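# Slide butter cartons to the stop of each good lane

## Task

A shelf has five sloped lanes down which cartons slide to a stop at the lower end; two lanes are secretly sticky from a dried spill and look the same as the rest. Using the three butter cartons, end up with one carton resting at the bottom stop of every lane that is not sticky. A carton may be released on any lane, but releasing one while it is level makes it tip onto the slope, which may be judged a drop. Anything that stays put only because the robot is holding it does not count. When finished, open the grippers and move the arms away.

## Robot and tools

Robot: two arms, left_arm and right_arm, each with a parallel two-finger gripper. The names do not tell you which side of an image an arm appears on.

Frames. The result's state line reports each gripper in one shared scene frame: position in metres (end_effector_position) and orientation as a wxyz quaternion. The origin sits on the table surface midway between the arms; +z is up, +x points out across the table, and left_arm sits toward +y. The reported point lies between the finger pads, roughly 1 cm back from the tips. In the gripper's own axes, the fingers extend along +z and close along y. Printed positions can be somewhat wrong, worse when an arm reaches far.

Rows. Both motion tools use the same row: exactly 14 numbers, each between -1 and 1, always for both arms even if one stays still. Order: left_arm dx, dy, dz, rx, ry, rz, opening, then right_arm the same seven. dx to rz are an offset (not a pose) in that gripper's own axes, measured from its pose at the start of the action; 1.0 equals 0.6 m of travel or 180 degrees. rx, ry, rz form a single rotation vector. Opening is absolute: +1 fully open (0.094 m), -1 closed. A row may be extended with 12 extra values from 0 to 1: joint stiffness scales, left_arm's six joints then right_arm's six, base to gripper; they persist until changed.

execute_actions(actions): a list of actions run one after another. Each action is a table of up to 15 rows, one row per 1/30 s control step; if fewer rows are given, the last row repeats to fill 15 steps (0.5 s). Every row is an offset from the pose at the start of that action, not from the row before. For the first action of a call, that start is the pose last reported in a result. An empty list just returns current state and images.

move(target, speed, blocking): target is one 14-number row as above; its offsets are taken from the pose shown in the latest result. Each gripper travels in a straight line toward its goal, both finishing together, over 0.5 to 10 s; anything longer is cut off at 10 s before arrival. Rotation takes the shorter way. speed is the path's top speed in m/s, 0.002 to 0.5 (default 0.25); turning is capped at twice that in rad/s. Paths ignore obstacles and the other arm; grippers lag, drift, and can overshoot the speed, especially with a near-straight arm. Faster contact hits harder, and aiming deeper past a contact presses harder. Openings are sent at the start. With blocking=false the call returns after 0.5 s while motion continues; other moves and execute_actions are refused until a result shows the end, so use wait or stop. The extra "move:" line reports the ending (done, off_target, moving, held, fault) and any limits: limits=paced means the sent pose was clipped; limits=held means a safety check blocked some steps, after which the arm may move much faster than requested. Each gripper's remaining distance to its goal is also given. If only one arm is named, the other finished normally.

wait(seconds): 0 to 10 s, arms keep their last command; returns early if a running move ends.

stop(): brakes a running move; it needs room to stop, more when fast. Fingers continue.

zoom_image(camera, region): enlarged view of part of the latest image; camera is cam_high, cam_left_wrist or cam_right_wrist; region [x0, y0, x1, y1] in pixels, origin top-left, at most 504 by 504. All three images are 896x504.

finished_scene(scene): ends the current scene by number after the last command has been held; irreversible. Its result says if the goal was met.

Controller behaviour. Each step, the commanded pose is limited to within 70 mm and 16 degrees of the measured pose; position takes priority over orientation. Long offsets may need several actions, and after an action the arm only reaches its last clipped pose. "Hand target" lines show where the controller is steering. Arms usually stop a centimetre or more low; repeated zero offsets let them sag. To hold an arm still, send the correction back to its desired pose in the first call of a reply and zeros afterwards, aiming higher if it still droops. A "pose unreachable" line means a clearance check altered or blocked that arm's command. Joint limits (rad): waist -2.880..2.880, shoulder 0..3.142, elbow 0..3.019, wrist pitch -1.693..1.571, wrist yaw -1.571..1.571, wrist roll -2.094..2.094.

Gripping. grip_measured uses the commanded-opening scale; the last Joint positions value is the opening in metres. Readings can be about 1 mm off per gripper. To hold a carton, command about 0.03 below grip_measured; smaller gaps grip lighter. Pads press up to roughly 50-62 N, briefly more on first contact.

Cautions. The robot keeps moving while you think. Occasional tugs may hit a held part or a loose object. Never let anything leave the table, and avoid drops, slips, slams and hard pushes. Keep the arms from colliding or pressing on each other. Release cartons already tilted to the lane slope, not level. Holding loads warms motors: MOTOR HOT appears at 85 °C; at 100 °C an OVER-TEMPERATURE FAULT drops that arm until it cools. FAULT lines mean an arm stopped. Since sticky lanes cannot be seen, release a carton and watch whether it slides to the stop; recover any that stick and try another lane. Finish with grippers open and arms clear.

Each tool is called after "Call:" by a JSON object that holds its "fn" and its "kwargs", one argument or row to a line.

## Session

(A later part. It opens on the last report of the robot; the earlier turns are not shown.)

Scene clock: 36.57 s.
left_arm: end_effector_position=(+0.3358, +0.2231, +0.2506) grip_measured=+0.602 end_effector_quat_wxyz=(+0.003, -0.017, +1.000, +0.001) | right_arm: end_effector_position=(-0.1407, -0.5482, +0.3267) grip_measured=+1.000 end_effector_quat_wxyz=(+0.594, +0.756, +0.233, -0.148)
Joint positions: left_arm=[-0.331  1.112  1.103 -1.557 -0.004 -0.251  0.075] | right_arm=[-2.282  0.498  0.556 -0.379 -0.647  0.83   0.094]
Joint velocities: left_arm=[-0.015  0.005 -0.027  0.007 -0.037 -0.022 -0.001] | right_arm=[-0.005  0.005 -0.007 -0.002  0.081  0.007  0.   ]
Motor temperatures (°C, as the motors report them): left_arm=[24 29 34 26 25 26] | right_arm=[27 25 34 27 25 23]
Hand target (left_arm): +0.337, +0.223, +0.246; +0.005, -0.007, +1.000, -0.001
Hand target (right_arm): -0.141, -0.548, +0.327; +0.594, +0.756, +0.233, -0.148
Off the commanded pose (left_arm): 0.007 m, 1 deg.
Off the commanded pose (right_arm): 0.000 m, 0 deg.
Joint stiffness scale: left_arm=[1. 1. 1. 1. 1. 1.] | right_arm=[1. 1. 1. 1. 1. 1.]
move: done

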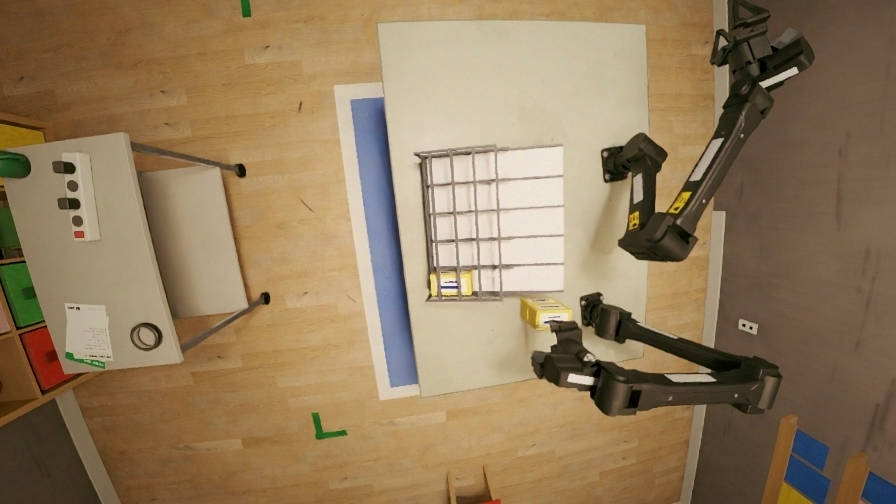

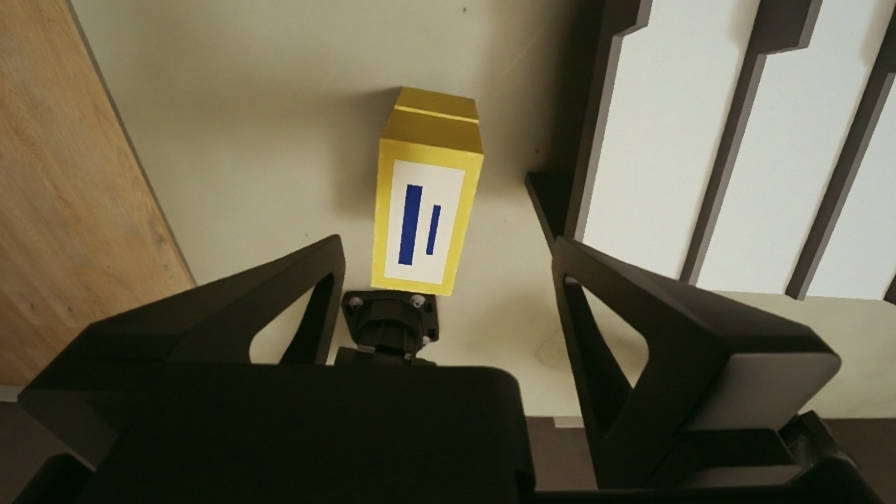

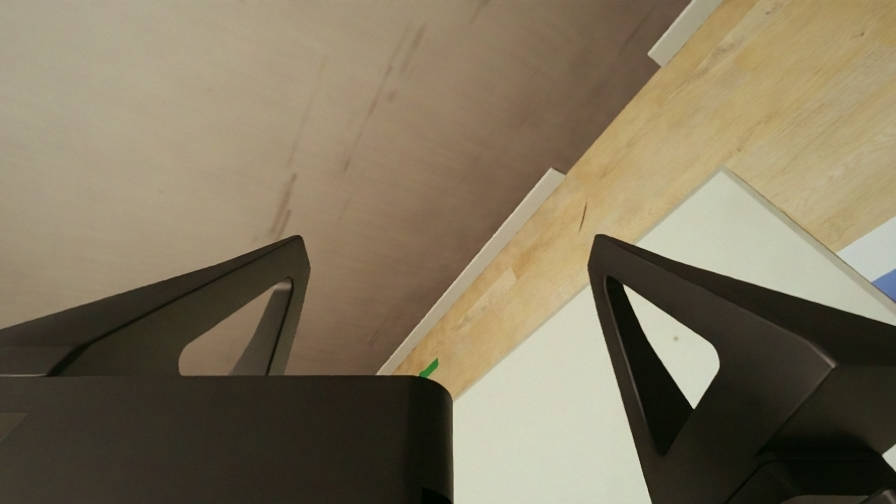

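Call:
{"fn": "move", "kwargs": {
  "target": [0,0.015,0.235,0,0,0.03,0.6,0,0,0,0,0,0,1],
  "speed": 0.1
}}

Call:
{"fn": "move", "kwargs": {
  "target": [0,0,0,0,0,0,-1,0,0,0,0,0,0,1]
}}

Call:
{"fn": "move", "kwargs": {
  "target": [0,0,-0.23,0,0.07,-0.03,-1,0,0,0,0,0,0,1],
  "speed": 0.15
}}

Call:
{"fn": "move", "kwargs": {
  "target": [-0.04,-0.37,0,0,0,0,-1,0,0,0,0,0,0,1],
  "speed": 0.15
}}

Scene clock: 41.43 s.
left_arm: end_effector_position=(+0.3339, +0.2288, +0.1156) grip_measured=+0.602 end_effector_quat_wxyz=(+0.003, +0.027, +1.000, +0.002) | right_arm: end_effector_position=(-0.1407, -0.5482, +0.3267) grip_measured=+1.000 end_effector_quat_wxyz=(+0.594, +0.756, +0.233, -0.148)
Joint positions: left_arm=[-0.314  1.181  0.791 -1.176 -0.004 -0.147  0.075] | right_arm=[-2.282  0.498  0.556 -0.379 -0.647  0.83   0.094]
Joint velocities: left_arm=[-0.005 -0.015 -0.007  0.007 -0.007 -0.007 -0.001] | right_arm=[-0.015 -0.005 -0.022 -0.017 -0.066 -0.037  0.   ]
Motor temperatures (°C, as the motors report them): left_arm=[24 28 34 26 25 26] | right_arm=[27 25 34 27 25 23]
Hand target (left_arm): +0.335, +0.232, +0.109; +0.002, +0.030, +1.000, +0.002
Hand target (right_arm): -0.141, -0.548, +0.327; +0.594, +0.756, +0.233, -0.148
Off the commanded pose (left_arm): 0.007 m, 0 deg.
Off the commanded pose (right_arm): 0.000 m, 0 deg.
Joint stiffness scale: left_arm=[1. 1. 1. 1. 1. 1.] | right_arm=[1. 1. 1. 1. 1. 1.]
move: done

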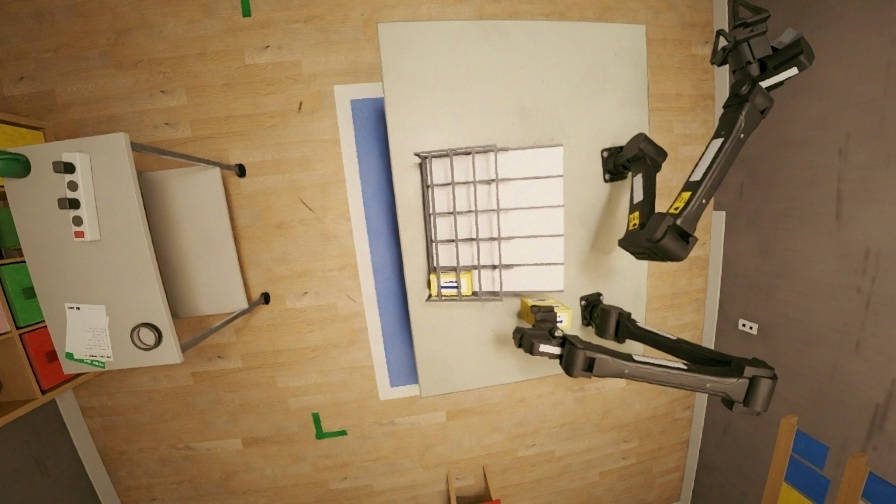

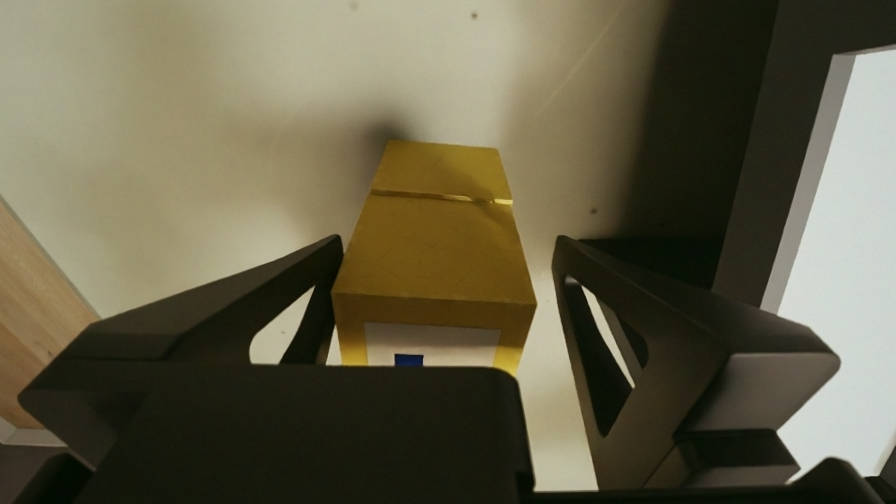

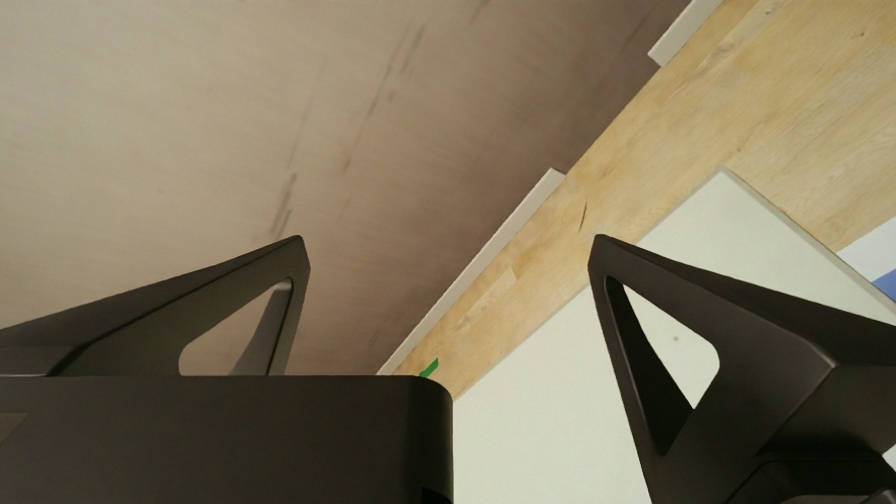

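Scene clock: 41.93 s.
left_arm: end_effector_position=(+0.3339, +0.2290, +0.1156) grip_measured=+0.301 end_effector_quat_wxyz=(+0.003, +0.027, +1.000, +0.002) | right_arm: end_effector_position=(-0.1407, -0.5482, +0.3267) grip_measured=+1.000 end_effector_quat_wxyz=(+0.594, +0.756, +0.233, -0.148)
Joint positions: left_arm=[-0.314  1.181  0.791 -1.176 -0.005 -0.147  0.061] | right_arm=[-2.282  0.498  0.556 -0.379 -0.647  0.83   0.094]
Joint velocities: left_arm=[-0.015  0.005 -0.002  0.002 -0.022 -0.007 -0.   ] | right_arm=[-0.024 -0.015 -0.002  0.002 -0.051  0.007  0.   ]
Motor temperatures (°C, as the motors report them): left_arm=[24 28 33 26 25 26] | right_arm=[27 25 34 27 25 23]
Hand target (left_arm): +0.334, +0.229, +0.116; +0.003, +0.027, +1.000, +0.002
Hand target (right_arm): -0.141, -0.548, +0.327; +0.594, +0.756, +0.233, -0.148
Off the commanded pose (left_arm): 0.000 m, 0 deg.
Off the commanded pose (right_arm): 0.000 m, 0 deg.
Joint stiffness scale: left_arm=[1. 1. 1. 1. 1. 1.] | right_arm=[1. 1. 1. 1. 1. 1.]
move: done

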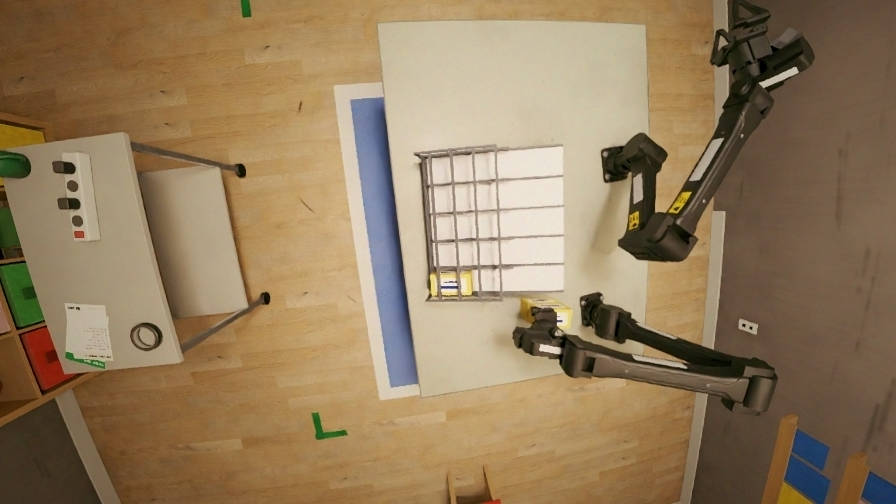

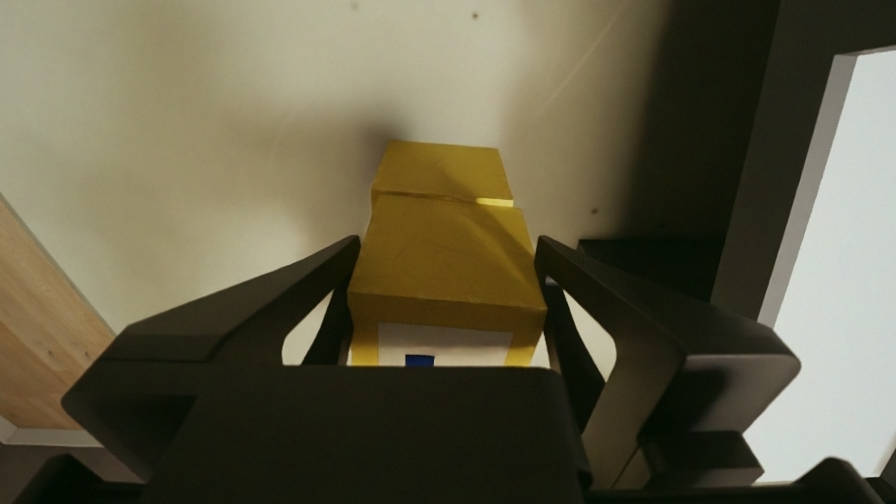

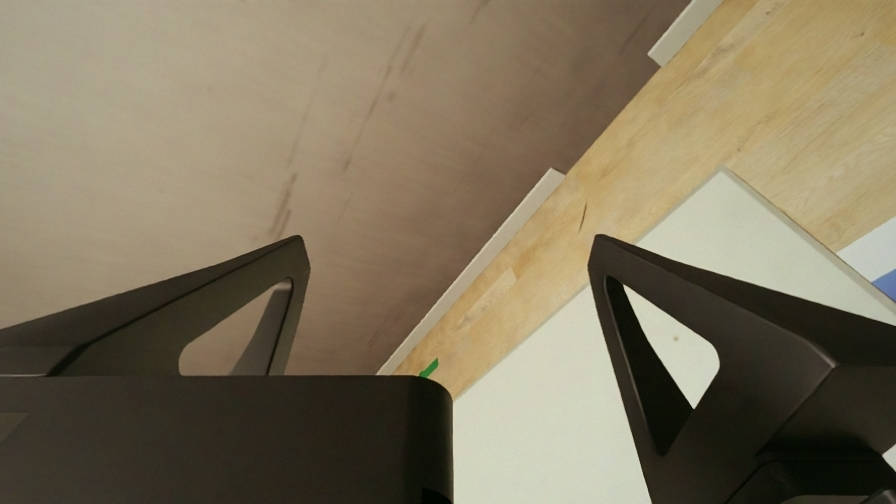

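Scene clock: 43.23 s.
left_arm: end_effector_position=(+0.3257, +0.2277, +0.2264) grip_measured=+0.301 end_effector_quat_wxyz=(-0.096, -0.005, +0.995, +0.005) | right_arm: end_effector_position=(-0.1407, -0.5482, +0.3267) grip_measured=+1.000 end_effector_quat_wxyz=(+0.594, +0.756, +0.233, -0.148)
Joint positions: left_arm=[-0.304  1.216  1.107 -1.652  0.028 -0.198  0.061] | right_arm=[-2.282  0.498  0.556 -0.379 -0.647  0.83   0.094]
Joint velocities: left_arm=[ 0.015 -0.015  0.002 -0.007  0.007 -0.037  0.001] | right_arm=[-0.005 -0.005  0.012  0.002 -0.022 -0.007  0.   ]
Motor temperatures (°C, as the motors report them): left_arm=[24 28 34 26 25 26] | right_arm=[27 25 34 27 25 23]
Hand target (left_arm): +0.333, +0.229, +0.252; -0.077, -0.021, +0.997, -0.001
Hand target (right_arm): -0.141, -0.548, +0.327; +0.594, +0.756, +0.233, -0.148
Off the commanded pose (left_arm): 0.028 m, 2 deg.
Off the commanded pose (right_arm): 0.000 m, 0 deg.
Joint stiffness scale: left_arm=[1. 1. 1. 1. 1. 1.] | right_arm=[1. 1. 1. 1. 1. 1.]
joint sent to its limit (left arm) — the command would take joint 4 (wrist pitch) past its lower limit, so that joint was sent only as far as its limit.
move: off_target (left_arm)

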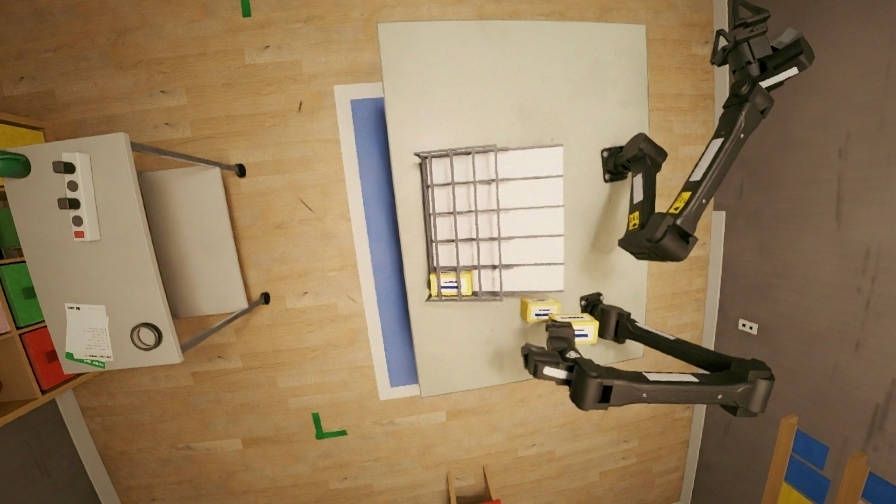

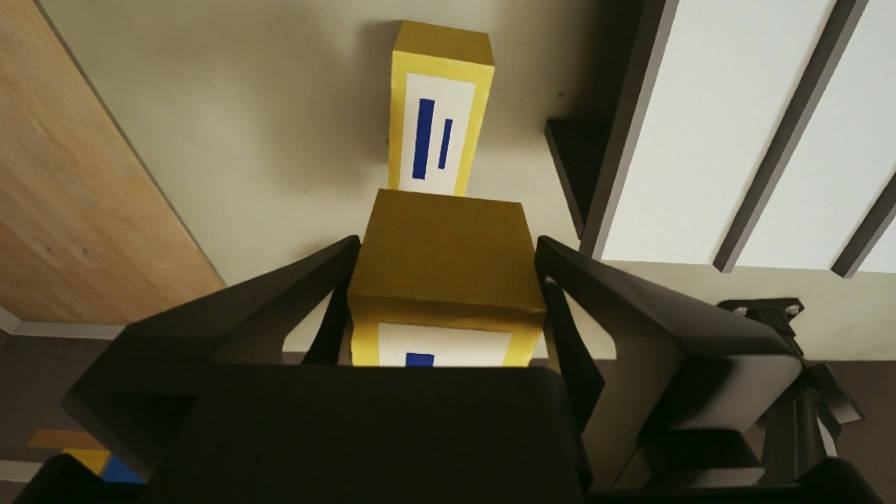

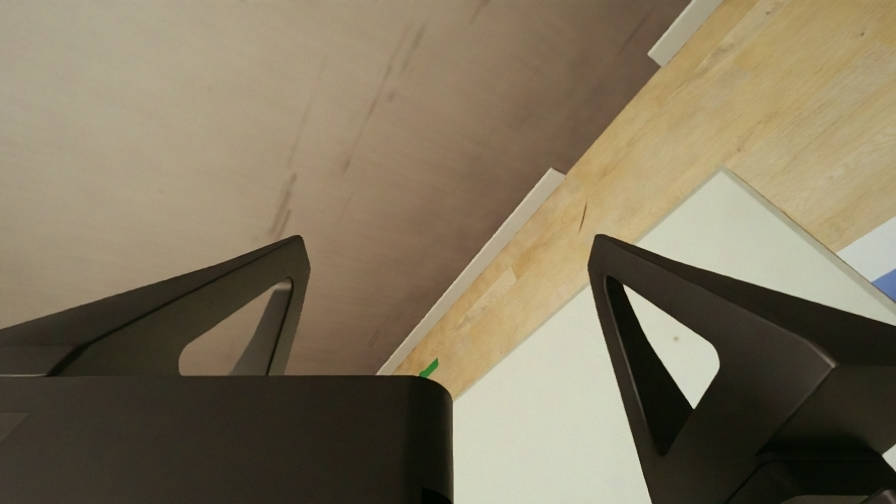

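Scene clock: 45.17 s.
left_arm: end_effector_position=(+0.3357, +0.0189, +0.1965) grip_measured=+0.301 end_effector_quat_wxyz=(-0.121, +0.001, +0.992, +0.025) | right_arm: end_effector_position=(-0.1407, -0.5482, +0.3267) grip_measured=+1.000 end_effector_quat_wxyz=(+0.594, +0.756, +0.233, -0.148)
Joint positions: left_arm=[-0.808  1.53   1.329 -1.589  0.115 -0.68   0.061] | right_arm=[-2.282  0.498  0.556 -0.379 -0.647  0.83   0.094]
Joint velocities: left_arm=[ 0.005 -0.015 -0.002 -0.002 -0.037 -0.022 -0.   ] | right_arm=[-0.005 -0.005  0.022 -0.012 -0.007 -0.007  0.   ]
Motor temperatures (°C, as the motors report them): left_arm=[24 28 35 26 25 26] | right_arm=[27 25 34 27 25 23]
Hand target (left_arm): +0.350, +0.004, +0.219; -0.096, -0.005, +0.995, +0.002
Hand target (right_arm): -0.141, -0.548, +0.327; +0.594, +0.756, +0.233, -0.148
Off the commanded pose (left_arm): 0.031 m, 4 deg.
Off the commanded pose (right_arm): 0.000 m, 0 deg.
Joint stiffness scale: left_arm=[1. 1. 1. 1. 1. 1.] | right_arm=[1. 1. 1. 1. 1. 1.]
move: off_target (left_arm)

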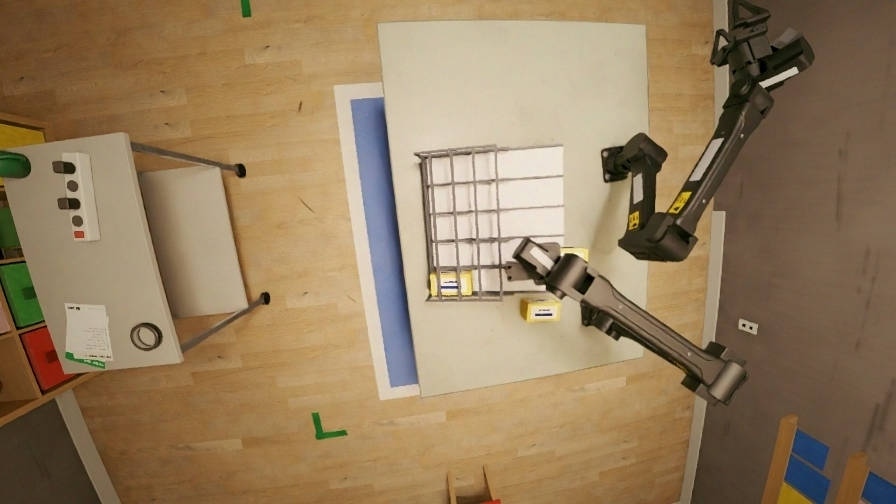

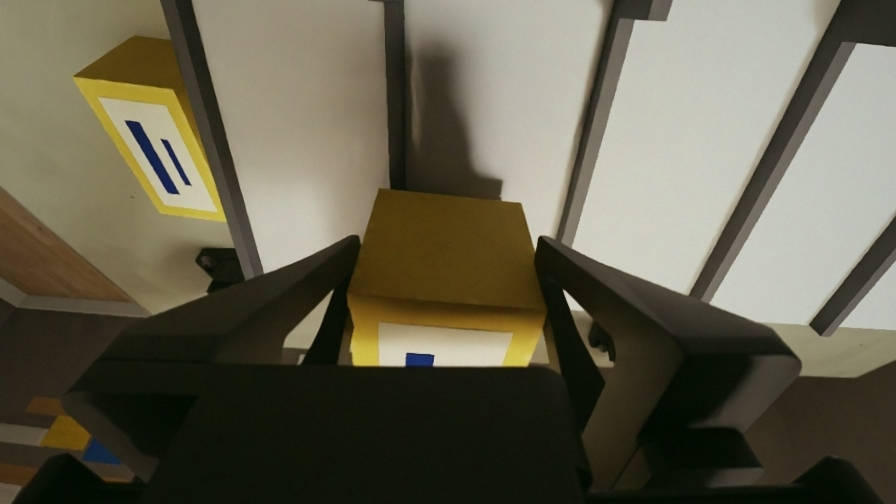

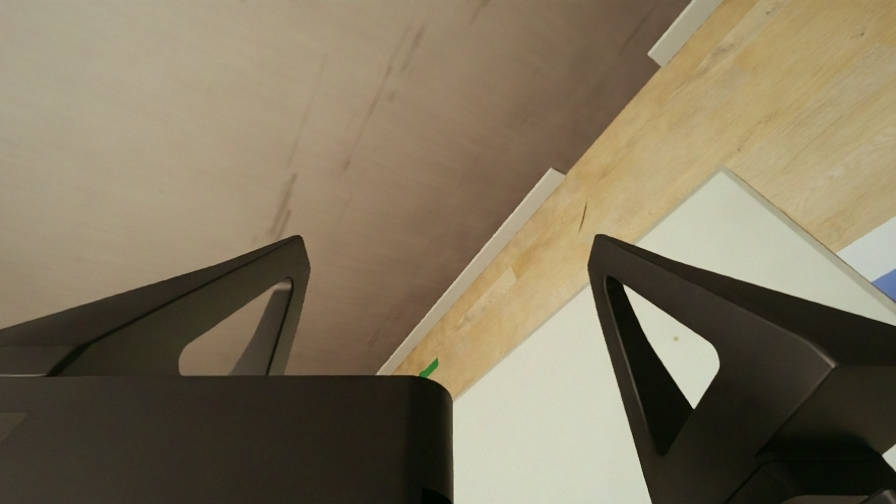

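Call:
{"fn": "move", "kwargs": {
  "target": [-0.04,-0.035,0.02,0,0,0,-1,0,0,0,0,0,0,1],
  "speed": 0.05
}}

Call:
{"fn": "move", "kwargs": {
  "target": [0,0,0,0,0,0,1,0,0,0,0,0,0,1]
}}

Call:
{"fn": "move", "kwargs": {
  "target": [0,0,-0.2,0,0,0,1,0,0,0,0,0,0,1]
}}

Scene clock: 57.73 s.
left_arm: end_effector_position=(+0.3423, +0.0149, +0.1822) grip_measured=+0.301 end_effector_quat_wxyz=(-0.129, -0.001, +0.991, +0.037) | right_arm: end_effector_position=(-0.1407, -0.5482, +0.3267) grip_measured=+1.000 end_effector_quat_wxyz=(+0.594, +0.756, +0.233, -0.148)
Joint positions: left_arm=[-0.808  1.576  1.34  -1.583  0.108 -0.682  0.061] | right_arm=[-2.282  0.498  0.556 -0.379 -0.647  0.83   0.094]
Joint velocities: left_arm=[-0.015 -0.015  0.007 -0.012 -0.022 -0.022  0.001] | right_arm=[-0.015 -0.015 -0.012 -0.007 -0.007 -0.037  0.   ]
Motor temperatures (°C, as the motors report them): left_arm=[24 29 37 26 25 26] | right_arm=[27 25 35 27 25 23]
Hand target (left_arm): +0.355, -0.001, +0.178; -0.121, +0.001, +0.992, +0.025
Hand target (right_arm): -0.141, -0.548, +0.327; +0.594, +0.756, +0.233, -0.148
Off the commanded pose (left_arm): 0.022 m, 2 deg.
Off the commanded pose (right_arm): 0.000 m, 0 deg.
Joint stiffness scale: left_arm=[1. 1. 1. 1. 1. 1.] | right_arm=[1. 1. 1. 1. 1. 1.]
move: off_target (left_arm)

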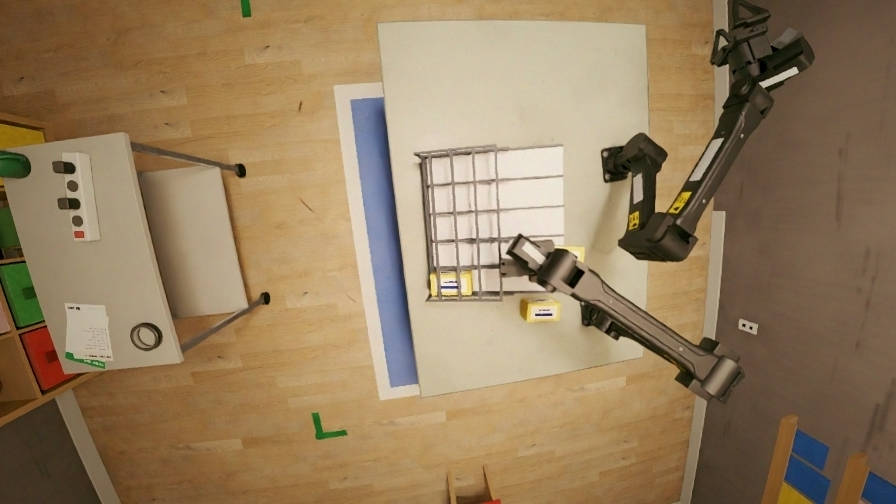

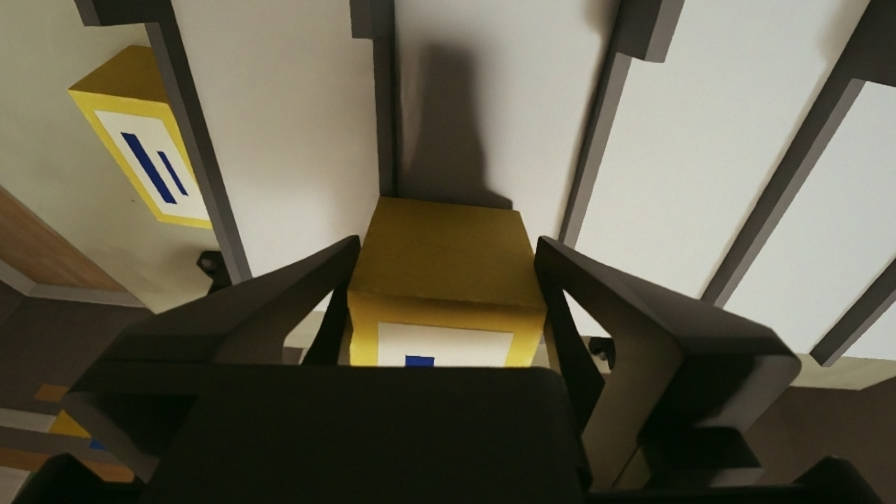

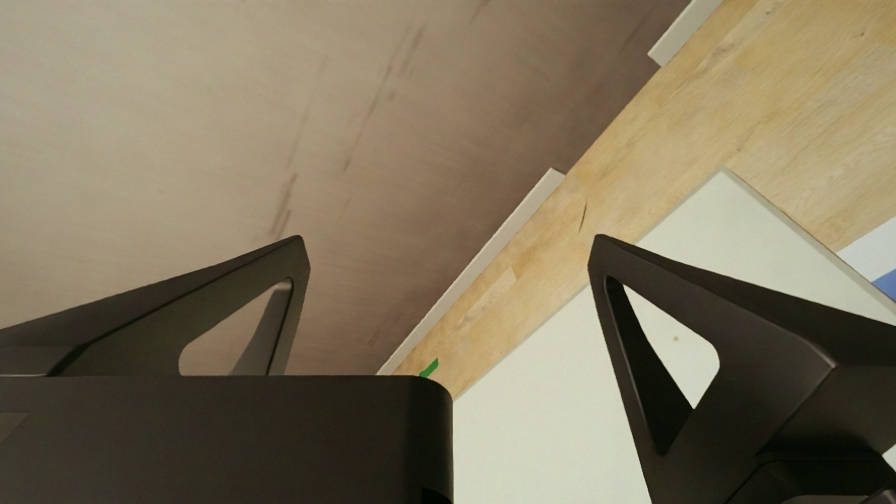

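Scene clock: 58.23 s.
left_arm: end_effector_position=(+0.3423, +0.0149, +0.1825) grip_measured=+1.000 end_effector_quat_wxyz=(-0.129, -0.001, +0.991, +0.037) | right_arm: end_effector_position=(-0.1407, -0.5482, +0.3267) grip_measured=+1.000 end_effector_quat_wxyz=(+0.594, +0.756, +0.233, -0.148)
Joint positions: left_arm=[-0.808  1.575  1.34  -1.583  0.107 -0.682  0.094] | right_arm=[-2.282  0.498  0.556 -0.379 -0.647  0.83   0.094]
Joint velocities: left_arm=[ 0.005 -0.015 -0.002 -0.017 -0.095  0.037  0.   ] | right_arm=[-0.005 -0.005 -0.002 -0.012 -0.022  0.022  0.   ]
Motor temperatures (°C, as the motors report them): left_arm=[24 29 37 26 25 26] | right_arm=[27 25 35 27 25 23]
Hand target (left_arm): +0.342, +0.015, +0.182; -0.129, -0.001, +0.991, +0.037
Hand target (right_arm): -0.141, -0.548, +0.327; +0.594, +0.756, +0.233, -0.148
Off the commanded pose (left_arm): 0.000 m, 0 deg.
Off the commanded pose (right_arm): 0.000 m, 0 deg.
Joint stiffness scale: left_arm=[1. 1. 1. 1. 1. 1.] | right_arm=[1. 1. 1. 1. 1. 1.]
move: done

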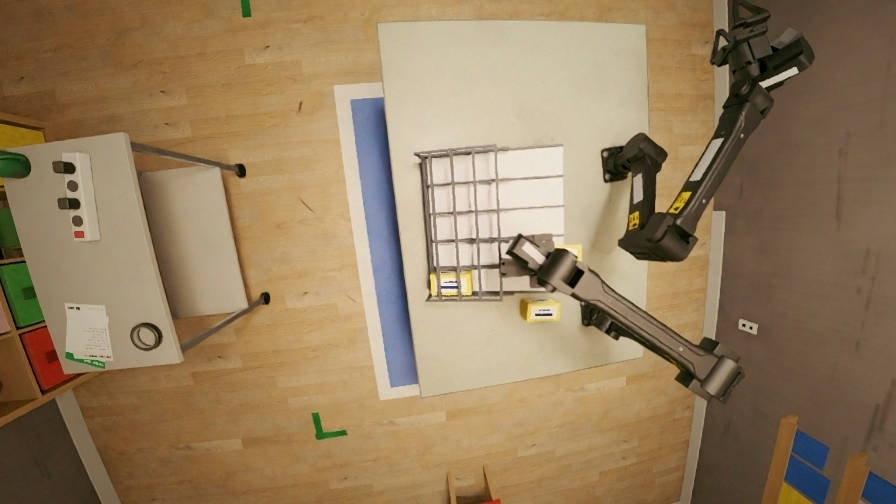

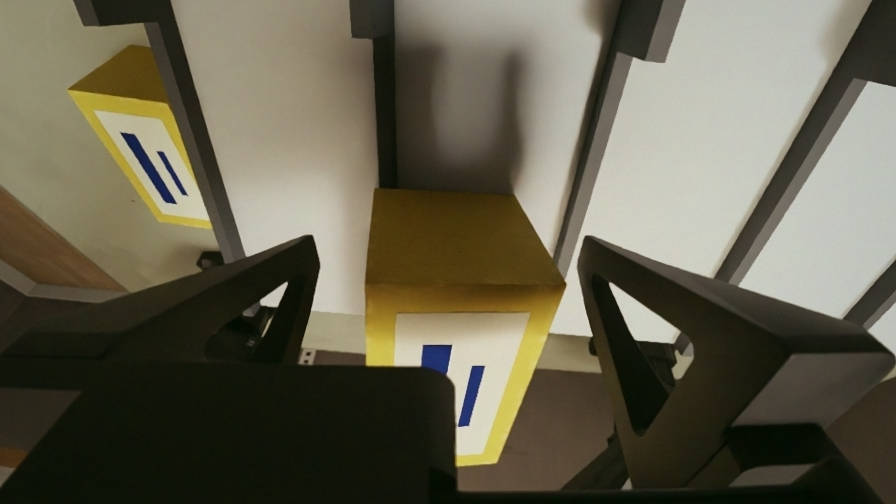

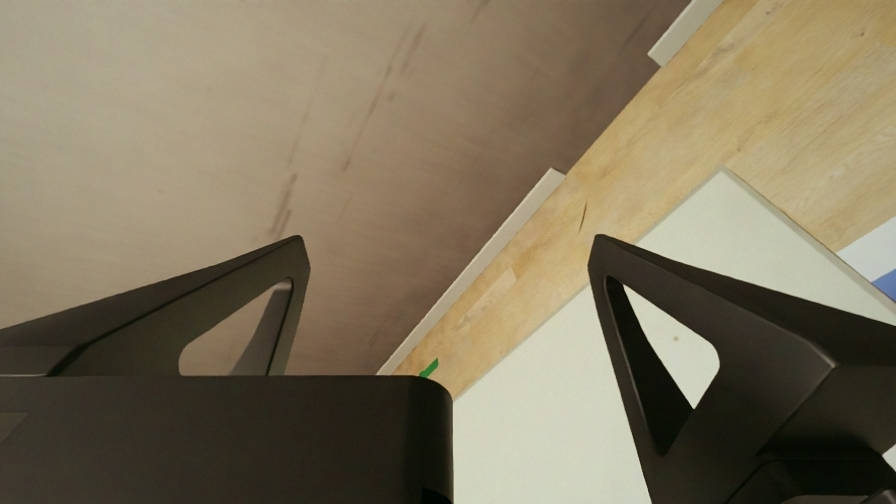

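Scene clock: 59.27 s.
left_arm: end_effector_position=(+0.3663, +0.0066, +0.2917) grip_measured=+1.000 end_effector_quat_wxyz=(-0.048, -0.005, +0.998, -0.030) | right_arm: end_effector_position=(-0.1407, -0.5482, +0.3267) grip_measured=+1.000 end_effector_quat_wxyz=(+0.594, +0.756, +0.233, -0.148)
Joint positions: left_arm=[-0.787  1.478  1.537 -1.667  0.107 -0.682  0.094] | right_arm=[-2.282  0.498  0.556 -0.379 -0.647  0.83   0.094]
Joint velocities: left_arm=[-0.005 -0.015 -0.007  0.012  0.007  0.007  0.   ] | right_arm=[-0.005 -0.005 -0.012 -0.002 -0.022 -0.037  0.   ]
Motor temperatures (°C, as the motors report them): left_arm=[24 29 37 26 25 26] | right_arm=[27 25 35 27 25 23]
Hand target (left_arm): +0.374, +0.006, +0.298; -0.047, -0.007, +0.998, -0.029
Hand target (right_arm): -0.141, -0.548, +0.327; +0.594, +0.756, +0.233, -0.148
Off the commanded pose (left_arm): 0.009 m, 12 deg.
Off the commanded pose (right_arm): 0.000 m, 0 deg.
Joint stiffness scale: left_arm=[1. 1. 1. 1. 1. 1.] | right_arm=[1. 1. 1. 1. 1. 1.]
joint sent to its limit (left arm) — the command would take joint 4 (wrist pitch) past its lower limit, so that joint was sent only as far as its limit.
move: off_target (left_arm)

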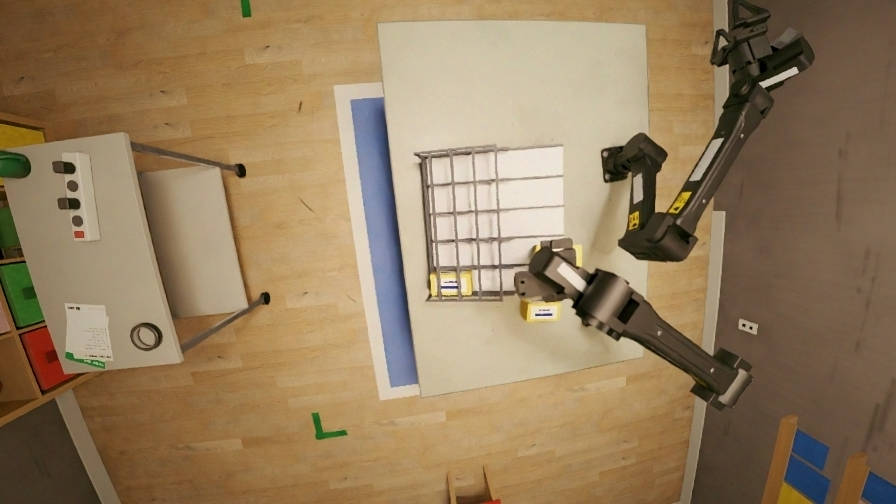

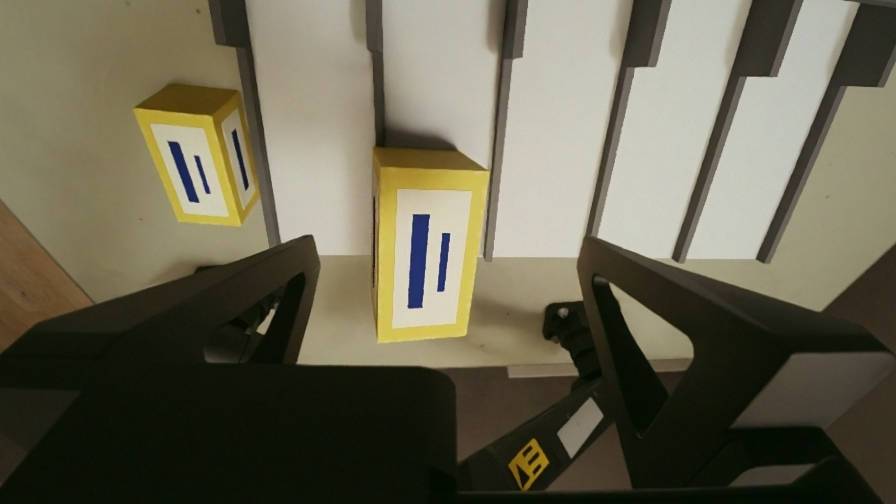

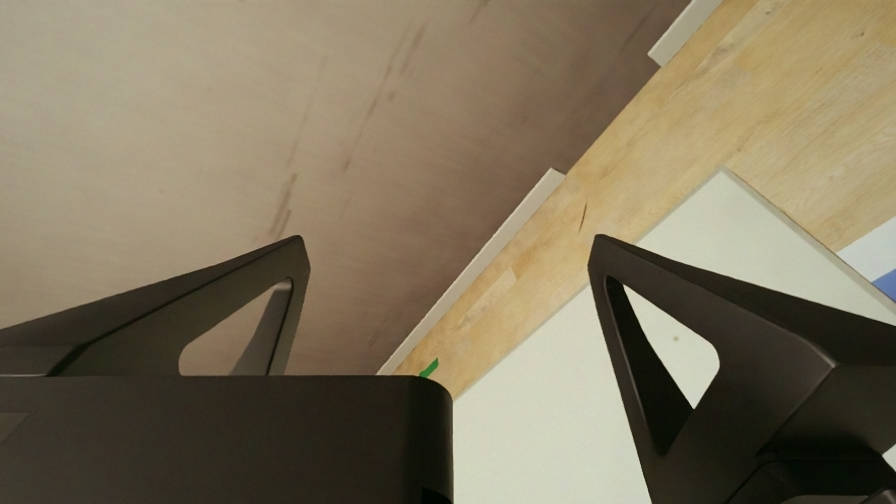

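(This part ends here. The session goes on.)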